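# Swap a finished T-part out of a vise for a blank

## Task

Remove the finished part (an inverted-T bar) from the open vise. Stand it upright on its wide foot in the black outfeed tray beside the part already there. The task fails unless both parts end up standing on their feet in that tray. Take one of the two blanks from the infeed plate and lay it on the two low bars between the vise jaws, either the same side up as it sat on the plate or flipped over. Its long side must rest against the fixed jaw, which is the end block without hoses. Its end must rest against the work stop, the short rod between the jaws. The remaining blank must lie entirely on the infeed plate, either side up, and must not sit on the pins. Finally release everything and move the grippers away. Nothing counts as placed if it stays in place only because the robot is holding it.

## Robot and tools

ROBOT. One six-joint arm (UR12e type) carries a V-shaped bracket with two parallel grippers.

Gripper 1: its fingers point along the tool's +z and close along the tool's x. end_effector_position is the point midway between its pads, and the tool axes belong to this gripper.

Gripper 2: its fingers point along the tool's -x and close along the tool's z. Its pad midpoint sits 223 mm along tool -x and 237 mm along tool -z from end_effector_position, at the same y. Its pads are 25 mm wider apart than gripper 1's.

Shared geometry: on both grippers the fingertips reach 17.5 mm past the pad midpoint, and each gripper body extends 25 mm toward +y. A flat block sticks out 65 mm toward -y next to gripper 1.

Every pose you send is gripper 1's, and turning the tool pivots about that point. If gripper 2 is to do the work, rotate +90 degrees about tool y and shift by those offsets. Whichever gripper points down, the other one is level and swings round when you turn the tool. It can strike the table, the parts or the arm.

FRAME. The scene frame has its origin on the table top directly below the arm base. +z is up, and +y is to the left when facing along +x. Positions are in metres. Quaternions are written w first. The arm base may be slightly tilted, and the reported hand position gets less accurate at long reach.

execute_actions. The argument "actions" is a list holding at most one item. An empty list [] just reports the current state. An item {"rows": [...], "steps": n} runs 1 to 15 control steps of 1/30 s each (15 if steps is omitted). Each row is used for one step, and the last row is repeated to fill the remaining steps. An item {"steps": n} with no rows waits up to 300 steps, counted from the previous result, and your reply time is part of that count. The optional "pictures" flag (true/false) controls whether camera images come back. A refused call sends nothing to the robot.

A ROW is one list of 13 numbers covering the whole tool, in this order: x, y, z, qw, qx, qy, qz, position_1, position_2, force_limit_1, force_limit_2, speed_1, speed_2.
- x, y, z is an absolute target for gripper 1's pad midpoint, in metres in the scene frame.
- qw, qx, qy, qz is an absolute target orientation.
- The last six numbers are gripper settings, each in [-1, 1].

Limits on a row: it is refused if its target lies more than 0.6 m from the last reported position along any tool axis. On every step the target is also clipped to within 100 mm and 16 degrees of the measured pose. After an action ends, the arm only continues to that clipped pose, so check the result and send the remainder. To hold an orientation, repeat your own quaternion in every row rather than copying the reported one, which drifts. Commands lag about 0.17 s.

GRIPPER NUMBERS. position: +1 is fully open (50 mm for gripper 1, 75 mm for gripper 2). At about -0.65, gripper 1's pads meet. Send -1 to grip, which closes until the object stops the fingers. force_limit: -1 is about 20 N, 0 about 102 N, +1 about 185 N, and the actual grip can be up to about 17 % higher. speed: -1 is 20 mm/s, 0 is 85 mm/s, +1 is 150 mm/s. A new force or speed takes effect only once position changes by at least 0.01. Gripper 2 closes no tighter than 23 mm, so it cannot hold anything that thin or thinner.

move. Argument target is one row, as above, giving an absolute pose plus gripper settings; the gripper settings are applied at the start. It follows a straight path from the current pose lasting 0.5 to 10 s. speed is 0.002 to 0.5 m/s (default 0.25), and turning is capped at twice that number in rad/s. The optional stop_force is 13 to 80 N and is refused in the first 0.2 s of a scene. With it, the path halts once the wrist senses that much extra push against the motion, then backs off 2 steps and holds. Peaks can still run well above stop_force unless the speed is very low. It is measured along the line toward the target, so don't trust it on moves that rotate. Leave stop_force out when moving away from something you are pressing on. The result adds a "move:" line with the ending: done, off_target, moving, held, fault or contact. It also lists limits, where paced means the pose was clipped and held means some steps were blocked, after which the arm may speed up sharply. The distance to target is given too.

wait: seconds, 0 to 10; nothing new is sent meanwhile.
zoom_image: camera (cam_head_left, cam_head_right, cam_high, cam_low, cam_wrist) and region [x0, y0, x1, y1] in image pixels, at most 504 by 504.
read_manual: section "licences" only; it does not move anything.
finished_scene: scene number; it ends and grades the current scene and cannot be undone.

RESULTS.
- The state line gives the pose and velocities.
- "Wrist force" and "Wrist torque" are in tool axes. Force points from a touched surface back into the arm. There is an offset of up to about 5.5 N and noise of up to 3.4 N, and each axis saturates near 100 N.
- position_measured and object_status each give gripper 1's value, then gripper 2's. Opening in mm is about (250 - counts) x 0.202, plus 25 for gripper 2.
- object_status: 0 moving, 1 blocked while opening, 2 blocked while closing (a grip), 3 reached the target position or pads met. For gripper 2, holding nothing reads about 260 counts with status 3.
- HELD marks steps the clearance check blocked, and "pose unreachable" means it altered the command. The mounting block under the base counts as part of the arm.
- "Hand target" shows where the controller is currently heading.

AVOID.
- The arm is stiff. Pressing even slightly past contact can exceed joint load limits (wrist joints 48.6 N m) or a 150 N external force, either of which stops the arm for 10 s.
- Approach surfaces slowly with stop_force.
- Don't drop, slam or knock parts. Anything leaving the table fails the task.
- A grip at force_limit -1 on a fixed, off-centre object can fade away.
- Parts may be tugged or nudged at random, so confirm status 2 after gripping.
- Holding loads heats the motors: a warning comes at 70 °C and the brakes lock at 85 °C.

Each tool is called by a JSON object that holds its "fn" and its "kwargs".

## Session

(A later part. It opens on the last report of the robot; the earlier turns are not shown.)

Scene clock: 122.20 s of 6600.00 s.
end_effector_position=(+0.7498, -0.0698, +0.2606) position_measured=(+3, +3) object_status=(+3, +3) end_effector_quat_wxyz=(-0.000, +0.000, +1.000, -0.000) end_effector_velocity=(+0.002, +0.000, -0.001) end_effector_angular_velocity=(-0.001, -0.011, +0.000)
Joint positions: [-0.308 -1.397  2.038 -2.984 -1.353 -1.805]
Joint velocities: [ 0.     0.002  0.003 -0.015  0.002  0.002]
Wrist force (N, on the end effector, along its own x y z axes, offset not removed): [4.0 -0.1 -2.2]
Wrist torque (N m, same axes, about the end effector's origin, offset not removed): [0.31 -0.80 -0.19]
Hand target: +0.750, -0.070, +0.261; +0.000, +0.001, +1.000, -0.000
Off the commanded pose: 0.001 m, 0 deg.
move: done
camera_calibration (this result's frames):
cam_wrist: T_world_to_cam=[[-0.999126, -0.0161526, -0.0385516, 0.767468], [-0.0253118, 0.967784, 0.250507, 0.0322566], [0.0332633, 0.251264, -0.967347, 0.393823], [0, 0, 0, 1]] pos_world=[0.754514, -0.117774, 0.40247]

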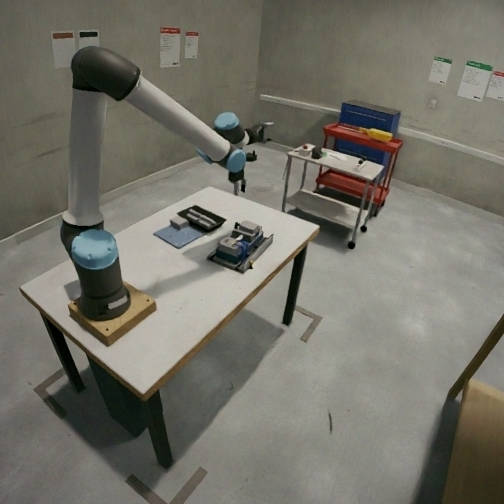

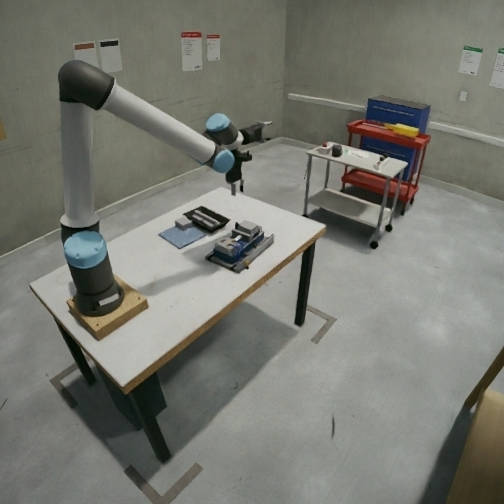

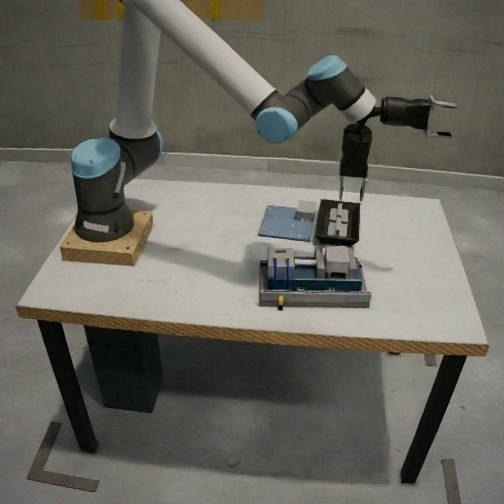

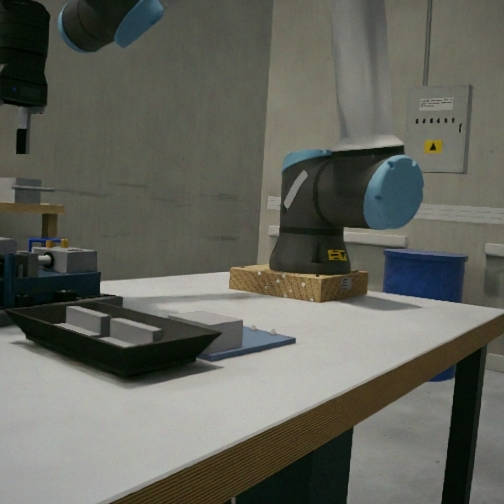

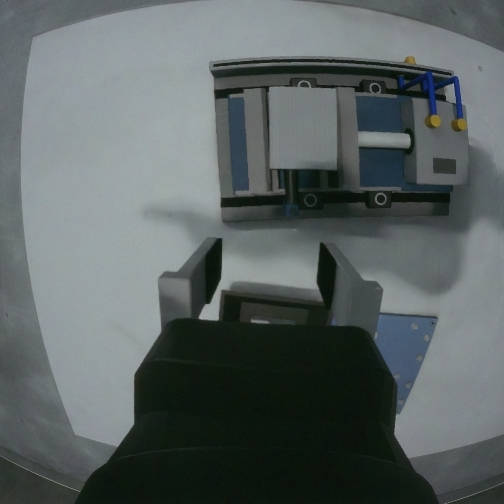

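{"fn": "move", "kwargs": {"target": [0.682,-0.18,0.15,0,-0.026,1,0,-1,1,0,0,0,0]}}

{"fn": "move", "kwargs": {"target": [0.682,-0.18,0.122,0,-0.026,1,0,-1,1,0,0,0,0], "speed": 0.03}}

{"fn": "move", "kwargs": {"target": [0.698,-0.175,0.121,0,-0.026,1,0,-1,1,0,0,0,0], "speed": 0.003, "stop_force": 15}}

{"fn": "move", "kwargs": {"target": [0.68,-0.18,0.122,0,-0.026,1,0,-1,1,0,0,0,0], "speed": 0.03}}

{"fn": "move", "kwargs": {"target": [0.68,-0.21,0.122,0,-0.026,1,0,-1,1,0,0,0,0], "speed": 0.05}}

{"fn": "move", "kwargs": {"target": [0.738,-0.208,0.122,0,-0.026,1,0,-1,1,0,0,0,0], "speed": 0.05}}

{"fn": "move", "kwargs": {"target": [0.74,-0.193,0.121,0,-0.026,1,0,-1,1,0,0,0,0], "speed": 0.003, "stop_force": 14}}

{"fn": "move", "kwargs": {"target": [0.739,-0.215,0.14,0,-0.026,1,0,-1,1,0,0,0,0], "speed": 0.03}}

{"fn": "move", "kwargs": {"target": [0.755,-0.07,0.26,0,0,1,0,1,1,0,0,0,0]}}

{"fn": "zoom_image", "kwargs": {"camera": "cam_wrist", "region": [200,50,390,240]}}

Scene clock: 133.77 s of 6600.00 s.
end_effector_position=(+0.6821, -0.1800, +0.1501) position_measured=(+253, +3) object_status=(+3, +3) end_effector_quat_wxyz=(-0.000, -0.026, +1.000, -0.000) end_effector_velocity=(-0.001, -0.002, -0.001) end_effector_angular_velocity=(-0.001, -0.000, +0.001)
Joint positions: [-0.522 -1.338  2.213 -3.156 -1.172 -2.011]
Joint velocities: [-0.003  0.002  0.001 -0.002  0.002 -0.004]
Wrist force (N, on the end effector, along its own x y z axes, offset not removed): [0.4 -5.3 -2.8]
Wrist torque (N m, same axes, about the end effector's origin, offset not removed): [-1.04 0.14 -0.19]
Hand target: +0.682, -0.180, +0.150; -0.000, -0.026, +1.000, -0.000
Off the commanded pose: 0.000 m, 0 deg.
After step 90, 7.27 s passed at rest.
move: done
camera_calibration (this result's frames):
cam_wrist: T_world_to_cam=[[-0.996846, -0.0689637, -0.0392798, 0.682862], [-0.0766497, 0.964918, 0.251112, 0.199326], [0.0205842, 0.253331, -0.967161, 0.325906], [0, 0, 0, 1]] pos_world=[0.689278, -0.227803, 0.291973]

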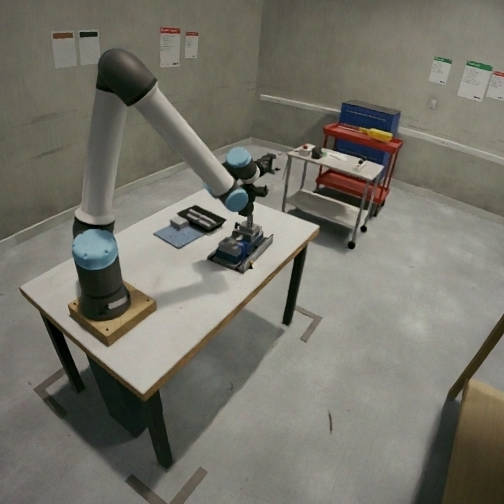

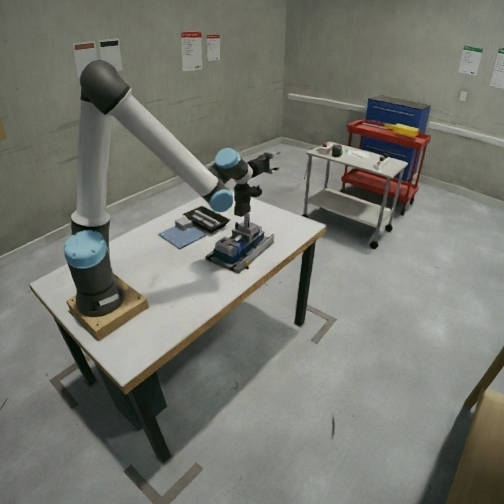

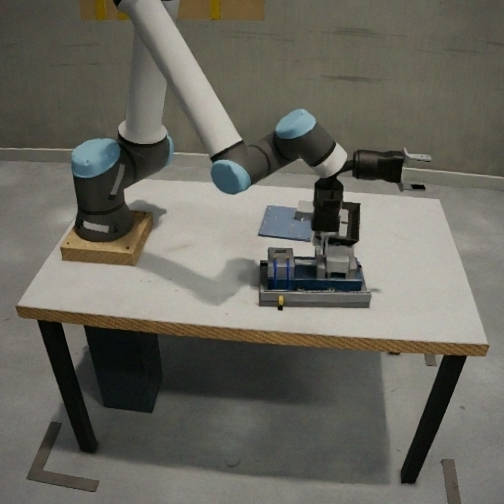

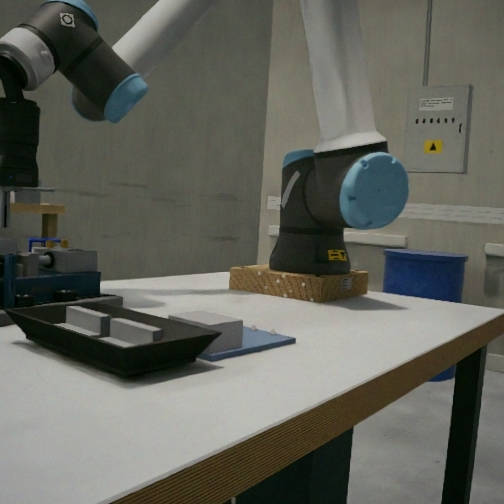

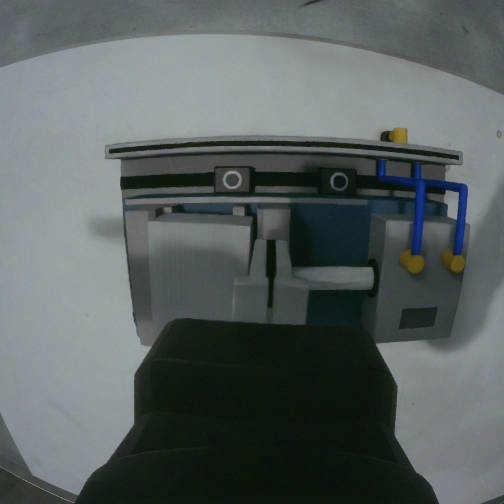

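Scene clock: 135.03 s of 6600.00 s.
end_effector_position=(+0.6820, -0.1800, +0.1222) position_measured=(+253, +3) object_status=(+3, +3) end_effector_quat_wxyz=(-0.000, -0.026, +1.000, +0.000) end_effector_velocity=(+0.001, +0.001, -0.002) end_effector_angular_velocity=(+0.001, -0.001, +0.001)
Joint positions: [-0.523 -1.293  2.227 -3.215 -1.172 -2.011]
Joint velocities: [ 0.001  0.004  0.    -0.005  0.001  0.001]
Wrist force (N, on the end effector, along its own x y z axes, offset not removed): [1.1 0.6 0.7]
Wrist torque (N m, same axes, about the end effector's origin, offset not removed): [0.51 -0.34 -0.10]
Hand target: +0.682, -0.180, +0.122; -0.000, -0.026, +1.000, +0.000
Off the commanded pose: 0.000 m, 0 deg.
move: done
camera_calibration (this result's frames):
cam_wrist: T_world_to_cam=[[-0.996833, -0.0690062, -0.0395258, 0.681681], [-0.0767587, 0.964844, 0.251364, 0.206343], [0.0207906, 0.253602, -0.967085, 0.298796], [0, 0, 0, 1]] pos_world=[0.689149, -0.227823, 0.264038]

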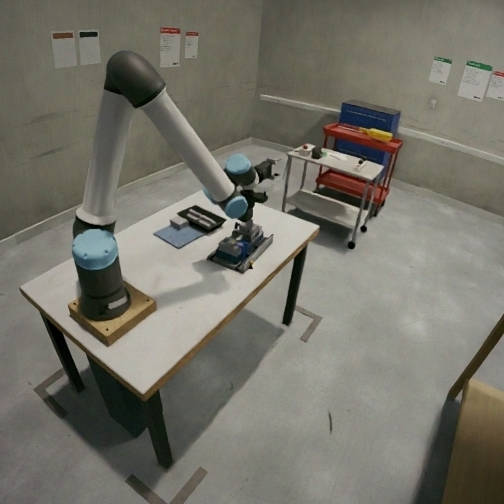

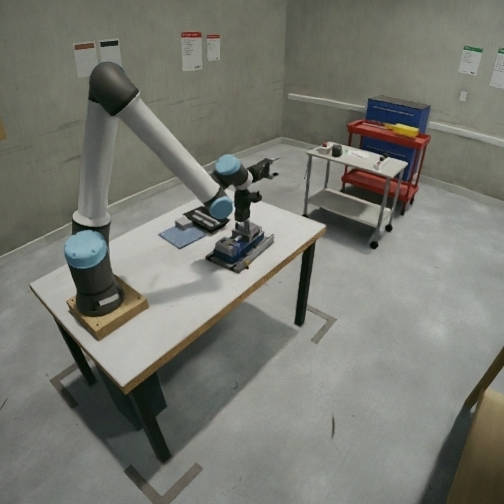

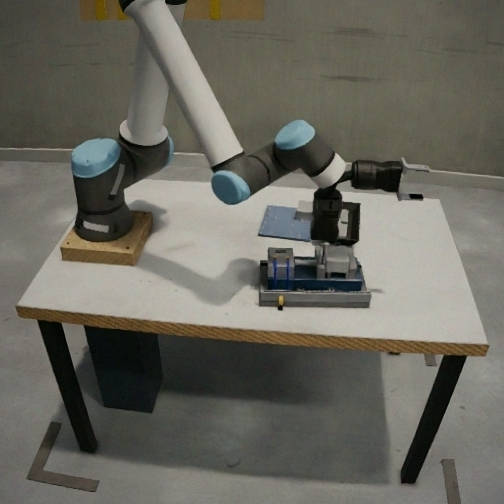

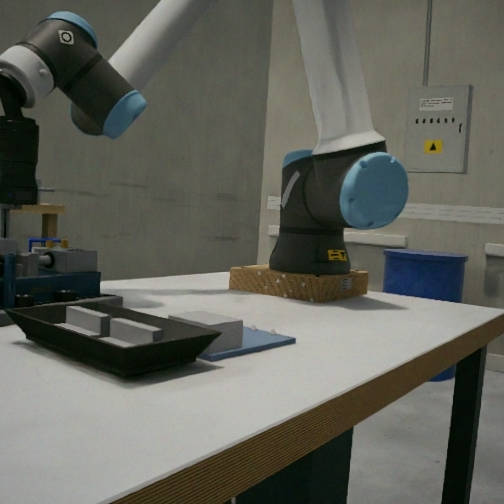

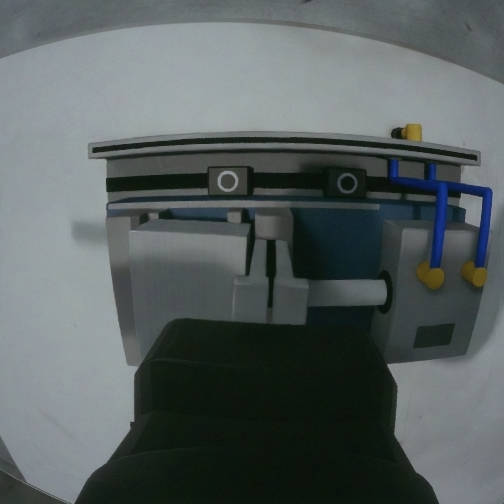

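Scene clock: 137.70 s of 6600.00 s.
end_effector_position=(+0.6886, -0.1780, +0.1216) position_measured=(+253, +3) object_status=(+3, +3) end_effector_quat_wxyz=(-0.000, -0.026, +1.000, +0.000) end_effector_velocity=(-0.001, -0.000, -0.001) end_effector_angular_velocity=(+0.001, +0.002, +0.000)
Joint positions: [-0.514 -1.284  2.216 -3.216 -1.177 -2.004]
Joint velocities: [-0.001  0.     0.002 -0.     0.001 -0.001]
Wrist force (N, on the end effector, along its own x y z axes, offset not removed): [30.5 0.2 -7.2]
Wrist torque (N m, same axes, about the end effector's origin, offset not removed): [0.60 0.40 -0.47]
Hand target: +0.688, -0.178, +0.122; -0.000, -0.026, +1.000, -0.000
Off the commanded pose: 0.010 m, 0 deg.
move: contact
camera_calibration (this result's frames):
cam_wrist: T_world_to_cam=[[-0.996854, -0.0688, -0.039357, 0.688373], [-0.0765164, 0.964861, 0.251374, 0.204857], [0.0206795, 0.253595, -0.967089, 0.297647], [0, 0, 0, 1]] pos_world=[0.695727, -0.225781, 0.263448]

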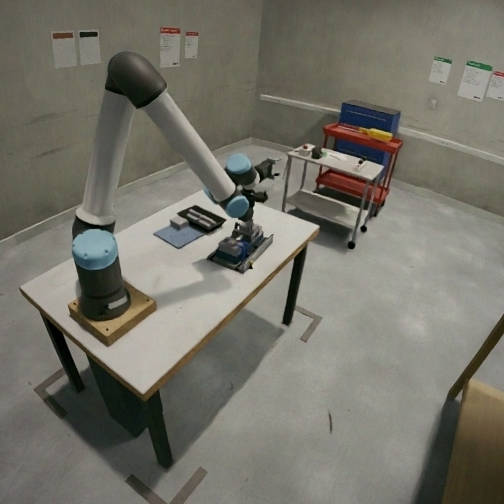

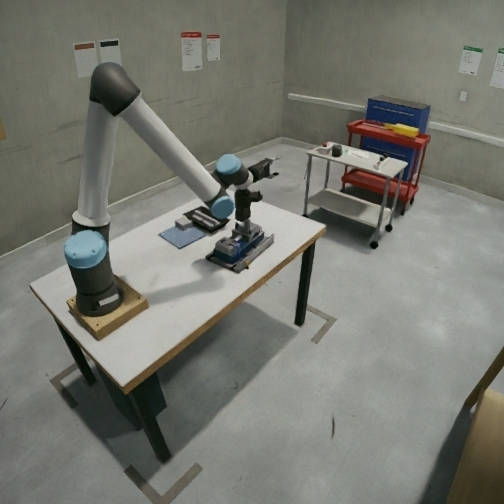

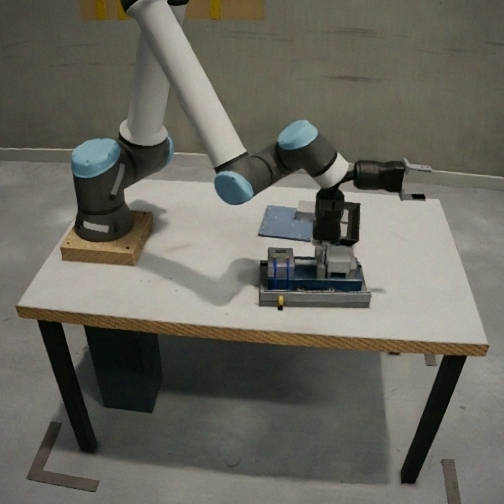

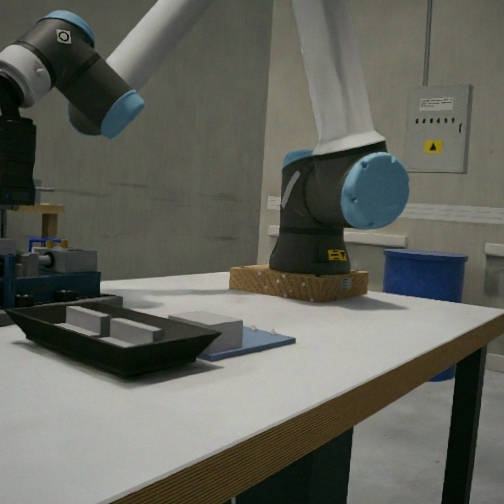

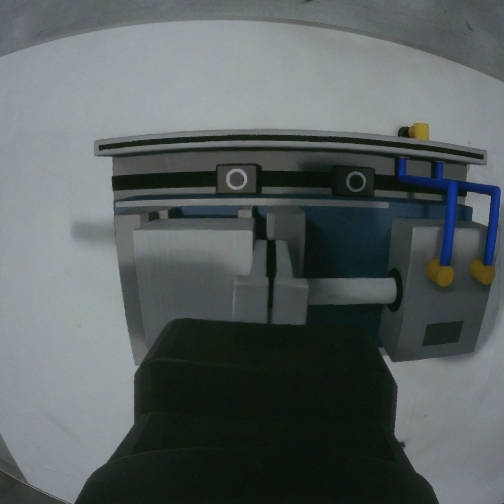

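Scene clock: 138.43 s of 6600.00 s.
end_effector_position=(+0.6803, -0.1799, +0.1220) position_measured=(+253, +3) object_status=(+3, +3) end_effector_quat_wxyz=(-0.000, -0.026, +1.000, -0.000) end_effector_velocity=(-0.003, -0.001, -0.000) end_effector_angular_velocity=(-0.001, +0.001, -0.001)
Joint positions: [-0.524 -1.295  2.23  -3.216 -1.171 -2.012]
Joint velocities: [-0.003 -0.003  0.005 -0.     0.001 -0.002]
Wrist force (N, on the end effector, along its own x y z axes, offset not removed): [3.1 1.6 -0.8]
Wrist torque (N m, same axes, about the end effector's origin, offset not removed): [0.69 -0.60 -0.15]
Hand target: +0.680, -0.180, +0.122; -0.000, -0.026, +1.000, -0.000
Off the commanded pose: 0.000 m, 0 deg.
move: done
camera_calibration (this result's frames):
cam_wrist: T_world_to_cam=[[-0.996834, -0.068991, -0.0395145, 0.679949], [-0.0767409, 0.964849, 0.251351, 0.206216], [0.0207845, 0.253588, -0.967089, 0.298594], [0, 0, 0, 1]] pos_world=[0.687416, -0.227777, 0.263803]

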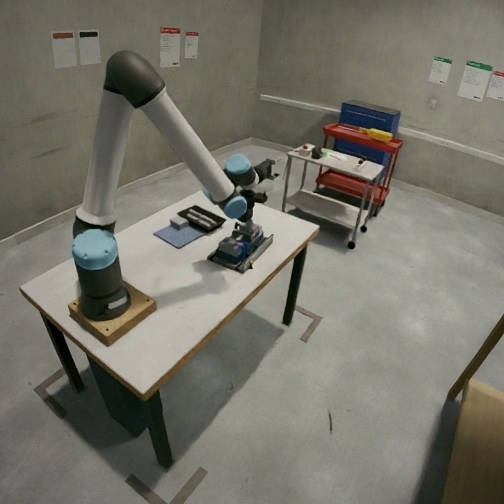

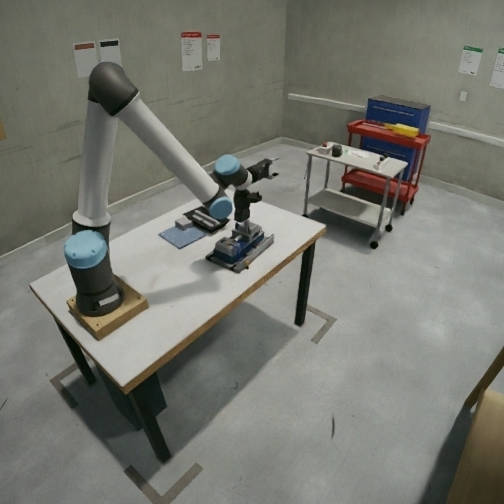

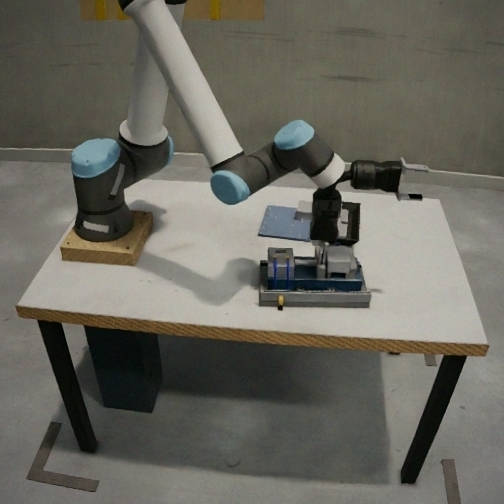

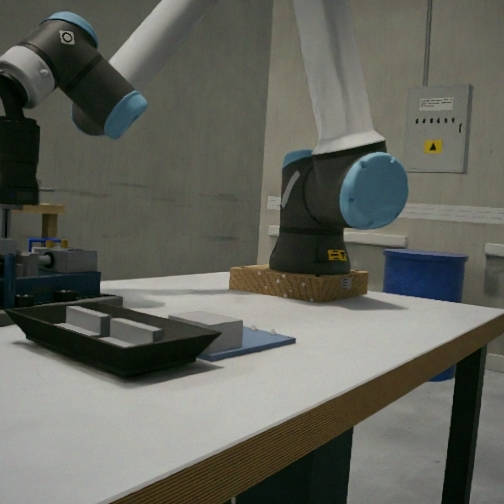

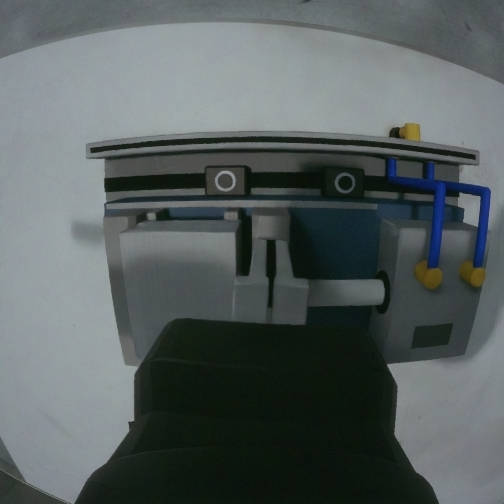

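Scene clock: 139.43 s of 6600.00 s.
end_effector_position=(+0.6800, -0.2098, +0.1220) position_measured=(+253, +3) object_status=(+3, +3) end_effector_quat_wxyz=(-0.000, -0.026, +1.000, -0.000) end_effector_velocity=(+0.000, -0.001, +0.000) end_effector_angular_velocity=(+0.001, -0.001, +0.001)
Joint positions: [-0.566 -1.289  2.217 -3.194 -1.143 -2.048]
Joint velocities: [-0.002  0.    -0.001  0.002  0.002 -0.002]
Wrist force (N, on the end effector, along its own x y z axes, offset not removed): [3.0 -1.2 2.9]
Wrist torque (N m, same axes, about the end effector's origin, offset not removed): [0.25 -0.65 -0.20]
Hand target: +0.680, -0.210, +0.122; -0.000, -0.026, +1.000, -0.000
Off the commanded pose: 0.000 m, 0 deg.
move: done
camera_calibration (this result's frames):
cam_wrist: T_world_to_cam=[[-0.996835, -0.068999, -0.0394918, 0.67764], [-0.076742, 0.964859, 0.251313, 0.235024], [0.0207637, 0.253548, -0.9671, 0.306192], [0, 0, 0, 1]] pos_world=[0.687174, -0.257643, 0.263815]

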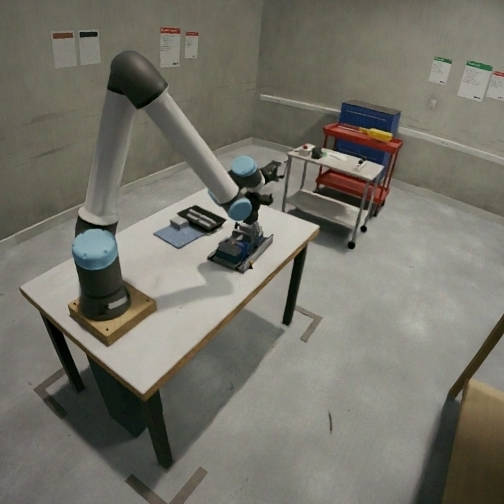

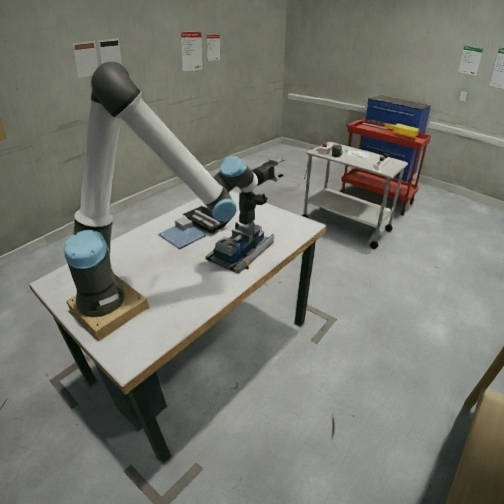

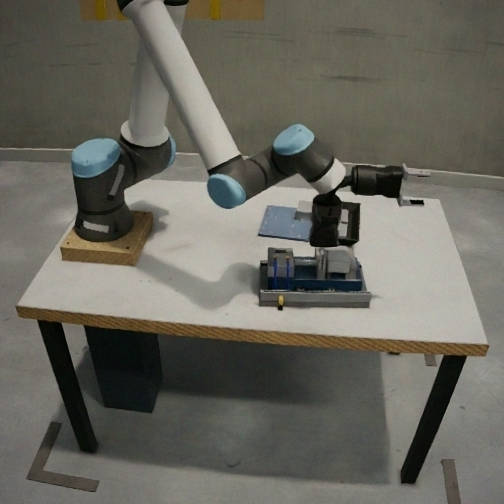

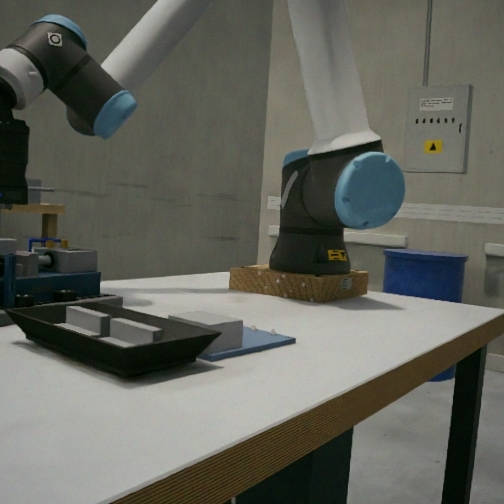

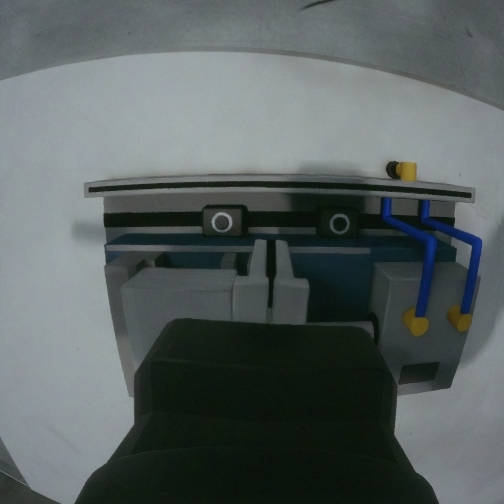

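Scene clock: 141.00 s of 6600.00 s.
end_effector_position=(+0.7378, -0.2079, +0.1220) position_measured=(+253, +3) object_status=(+3, +3) end_effector_quat_wxyz=(+0.000, -0.026, +1.000, +0.000) end_effector_velocity=(+0.003, -0.000, +0.000) end_effector_angular_velocity=(-0.001, -0.001, +0.000)
Joint positions: [-0.516 -1.217  2.108 -3.175 -1.176 -2.006]
Joint velocities: [ 0.002  0.002 -0.005  0.001 -0.001  0.001]
Wrist force (N, on the end effector, along its own x y z axes, offset not removed): [3.3 -1.7 0.6]
Wrist torque (N m, same axes, about the end effector's origin, offset not removed): [-0.01 -0.76 -0.22]
Hand target: +0.738, -0.208, +0.122; +0.000, -0.026, +1.000, +0.000
Off the commanded pose: 0.000 m, 0 deg.
move: done
camera_calibration (this result's frames):
cam_wrist: T_world_to_cam=[[-0.99683, -0.068992, -0.0396248, 0.735402], [-0.0767709, 0.964832, 0.251405, 0.23763], [0.0208864, 0.25365, -0.96707, 0.304411], [0, 0, 0, 1]] pos_world=[0.744955, -0.25575, 0.263785]

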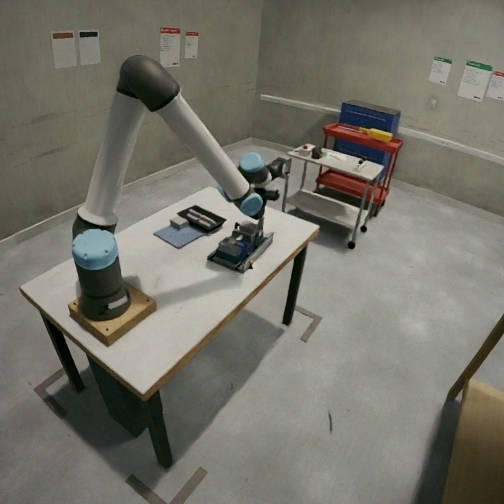

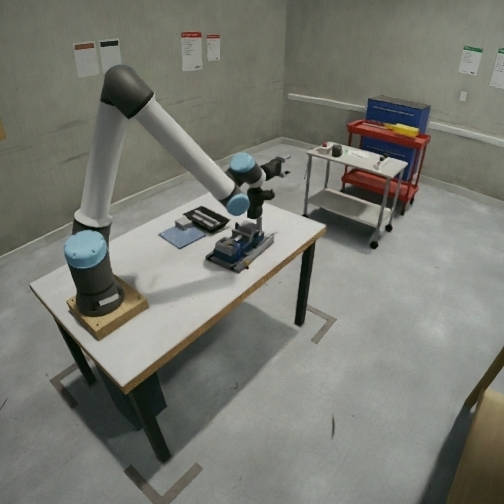

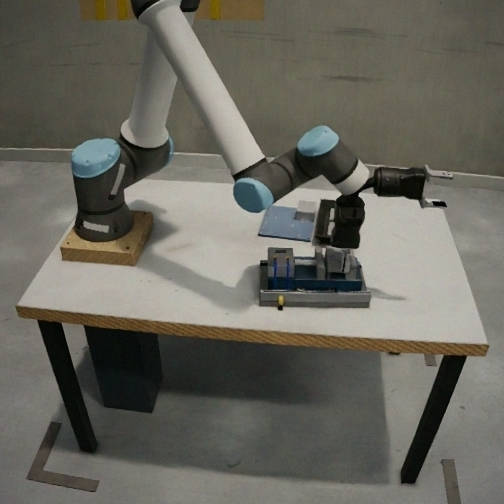

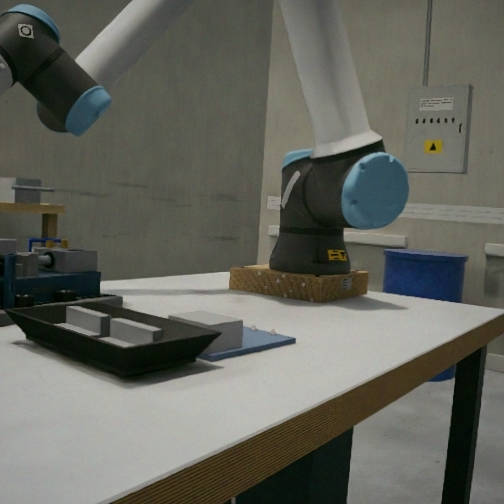

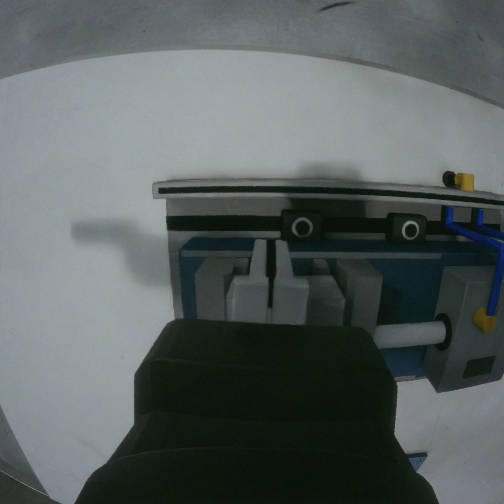

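Scene clock: 143.17 s of 6600.00 s.
end_effector_position=(+0.7386, -0.2027, +0.1216) position_measured=(+253, +3) object_status=(+3, +3) end_effector_quat_wxyz=(+0.000, -0.026, +1.000, -0.000) end_effector_velocity=(+0.000, -0.000, +0.000) end_effector_angular_velocity=(+0.002, +0.000, +0.000)
Joint positions: [-0.508 -1.217  2.109 -3.179 -1.181 -2.   ]
Joint velocities: [-0.001 -0.    -0.     0.001  0.002 -0.   ]
Wrist force (N, on the end effector, along its own x y z axes, offset not removed): [8.6 -15.3 -1.9]
Wrist torque (N m, same axes, about the end effector's origin, offset not removed): [1.00 -0.89 -0.43]
Hand target: +0.739, -0.203, +0.122; +0.000, -0.026, +1.000, -0.000
Off the commanded pose: 0.010 m, 0 deg.
move: contact
camera_calibration (this result's frames):
cam_wrist: T_world_to_cam=[[-0.996846, -0.0687742, -0.0395976, 0.736573], [-0.0765493, 0.964897, 0.251224, 0.232578], [0.0209299, 0.253463, -0.967119, 0.302678], [0, 0, 0, 1]] pos_world=[0.745719, -0.250474, 0.263463]

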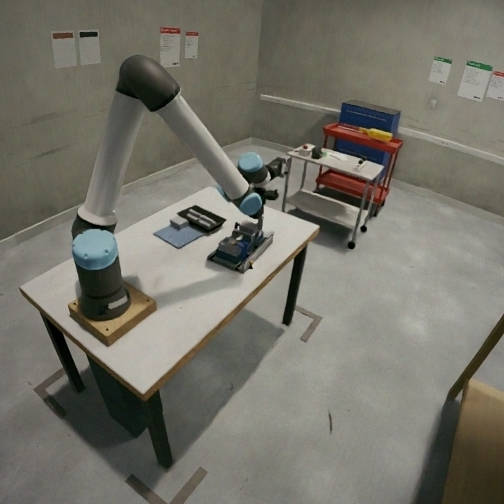

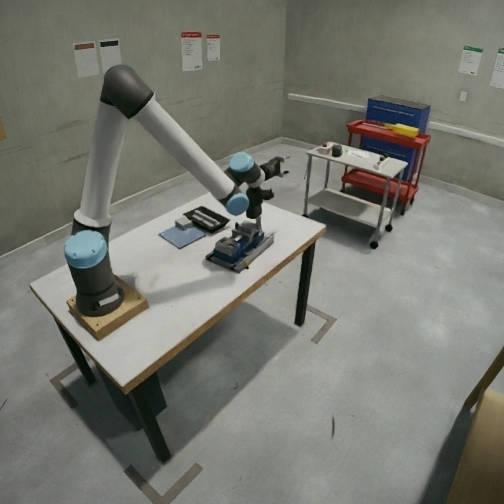

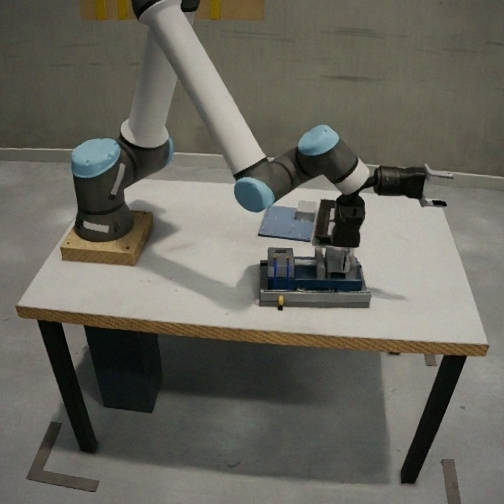

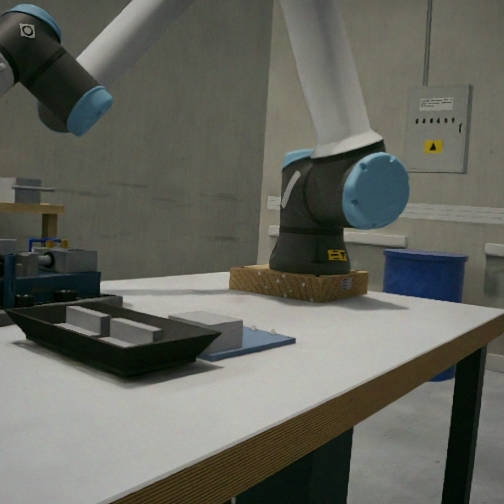

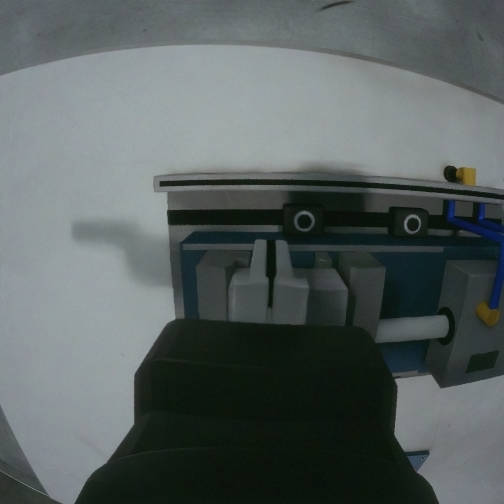

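Scene clock: 144.23 s of 6600.00 s.
end_effector_position=(+0.7390, -0.2149, +0.1398) position_measured=(+253, +3) object_status=(+3, +3) end_effector_quat_wxyz=(-0.000, -0.026, +1.000, -0.000) end_effector_velocity=(-0.000, -0.002, +0.002) end_effector_angular_velocity=(-0.000, +0.000, -0.002)
Joint positions: [-0.524 -1.24   2.095 -3.135 -1.171 -2.013]
Joint velocities: [-0.003 -0.002 -0.002  0.005  0.    -0.001]
Wrist force (N, on the end effector, along its own x y z axes, offset not removed): [4.3 -1.3 5.7]
Wrist torque (N m, same axes, about the end effector's origin, offset not removed): [0.10 -0.88 -0.16]
Hand target: +0.739, -0.215, +0.140; -0.000, -0.026, +1.000, -0.000
Off the commanded pose: 0.000 m, 0 deg.
move: done
camera_calibration (this result's frames):
cam_wrist: T_world_to_cam=[[-0.996834, -0.0689913, -0.0395338, 0.73681], [-0.0767457, 0.964852, 0.251337, 0.239955], [0.0208042, 0.253575, -0.967092, 0.323452], [0, 0, 0, 1]] pos_world=[0.746164, -0.262707, 0.281627]

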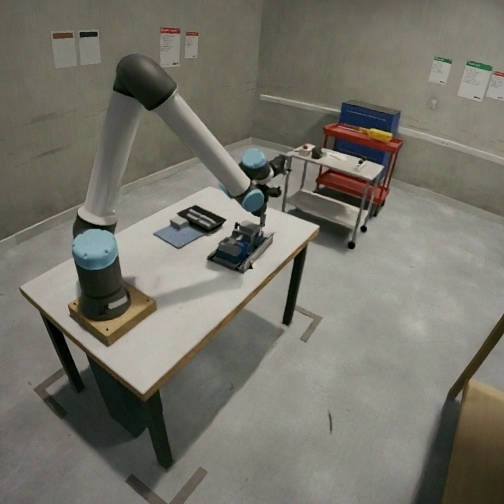

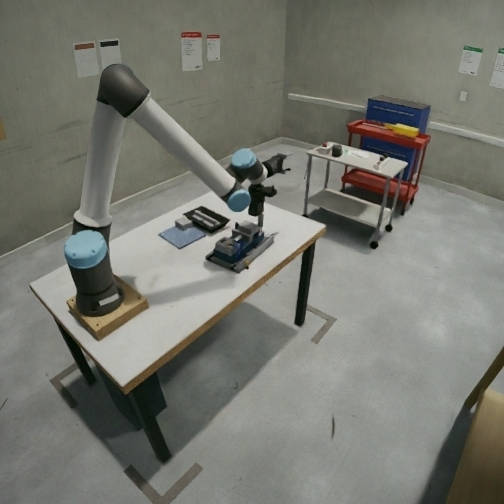

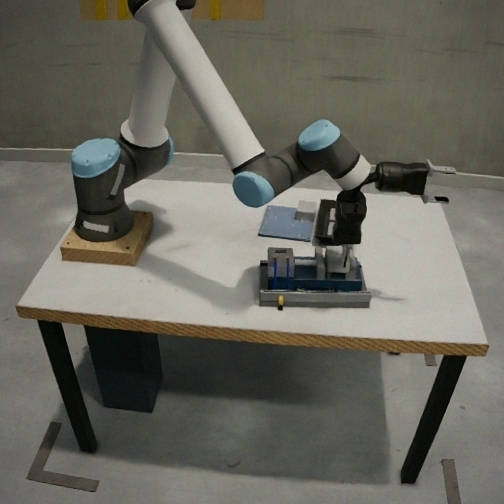

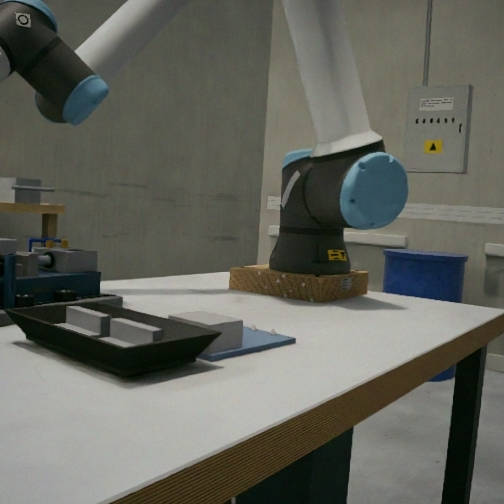

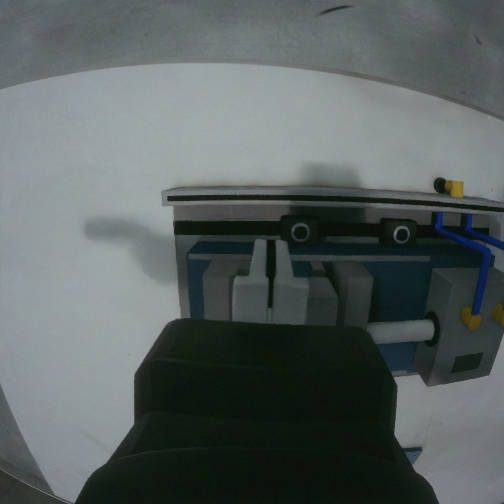

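Scene clock: 145.60 s of 6600.00 s.
end_effector_position=(+0.7549, -0.0701, +0.2599) position_measured=(+3, +3) object_status=(+3, +3) end_effector_quat_wxyz=(+0.000, -0.000, +1.000, +0.000) end_effector_velocity=(+0.001, +0.001, +0.002) end_effector_angular_velocity=(+0.000, -0.000, -0.002)
Joint positions: [-0.307 -1.389  2.029 -2.985 -1.352 -1.804]
Joint velocities: [ 0.002 -0.001 -0.002  0.002 -0.003  0.004]
Wrist force (N, on the end effector, along its own x y z axes, offset not removed): [8.9 0.9 -2.2]
Wrist torque (N m, same axes, about the end effector's origin, offset not removed): [0.40 -1.90 -0.33]
Hand target: +0.755, -0.070, +0.260; +0.000, +0.000, +1.000, +0.000
Off the commanded pose: 0.000 m, 0 deg.
move: done
camera_calibration (this result's frames):
cam_wrist: T_world_to_cam=[[-0.999061, -0.0171147, -0.0398043, 0.77282], [-0.0265984, 0.96746, 0.251621, 0.0335131], [0.0342027, 0.252444, -0.967007, 0.392315], [0, 0, 0, 1]] pos_world=[0.759568, -0.118233, 0.4017]

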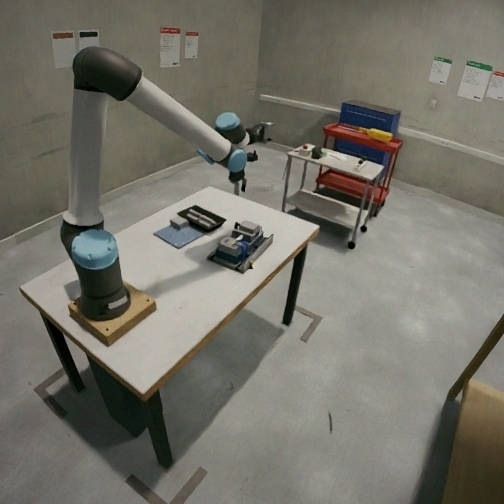

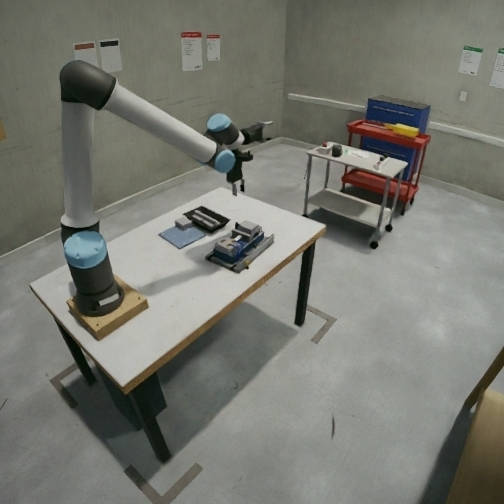

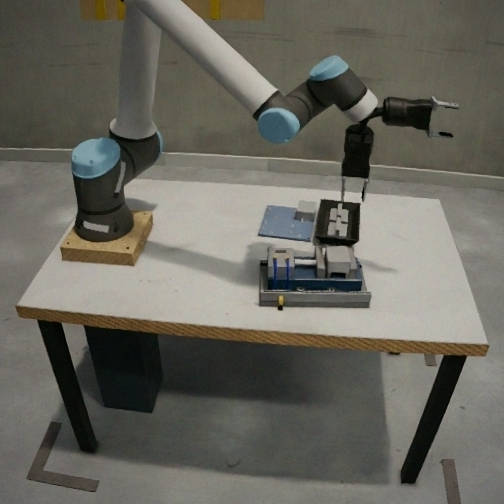

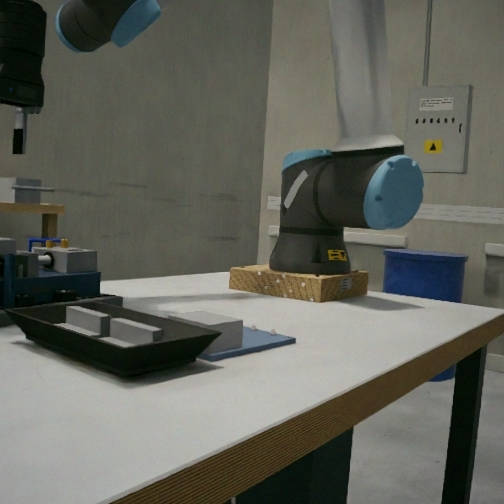

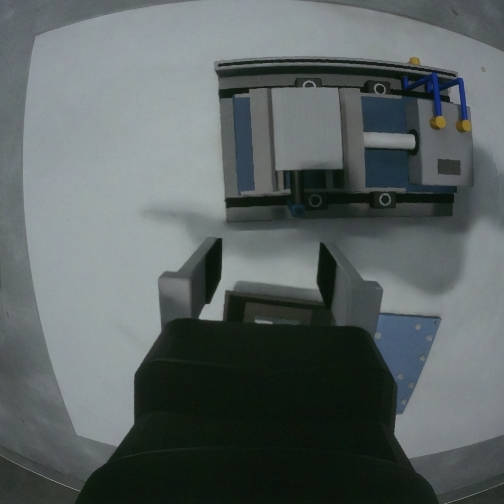

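Region (200, 50, 390, 240) of cam_wrist's 504x504 image, scaled by 2.653, with more detail than that image has.

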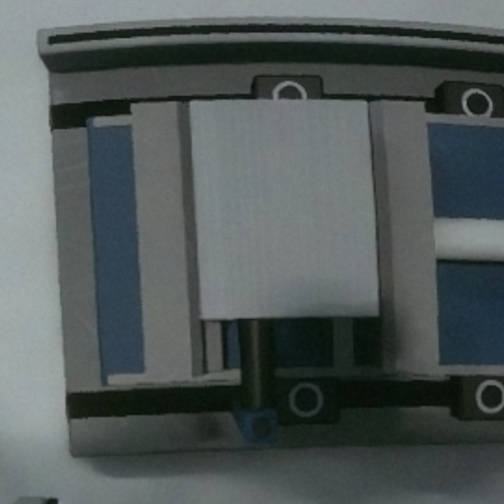

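{"fn": "finished_scene", "kwargs": {"scene": 1}}

The scene is finished: the task was done.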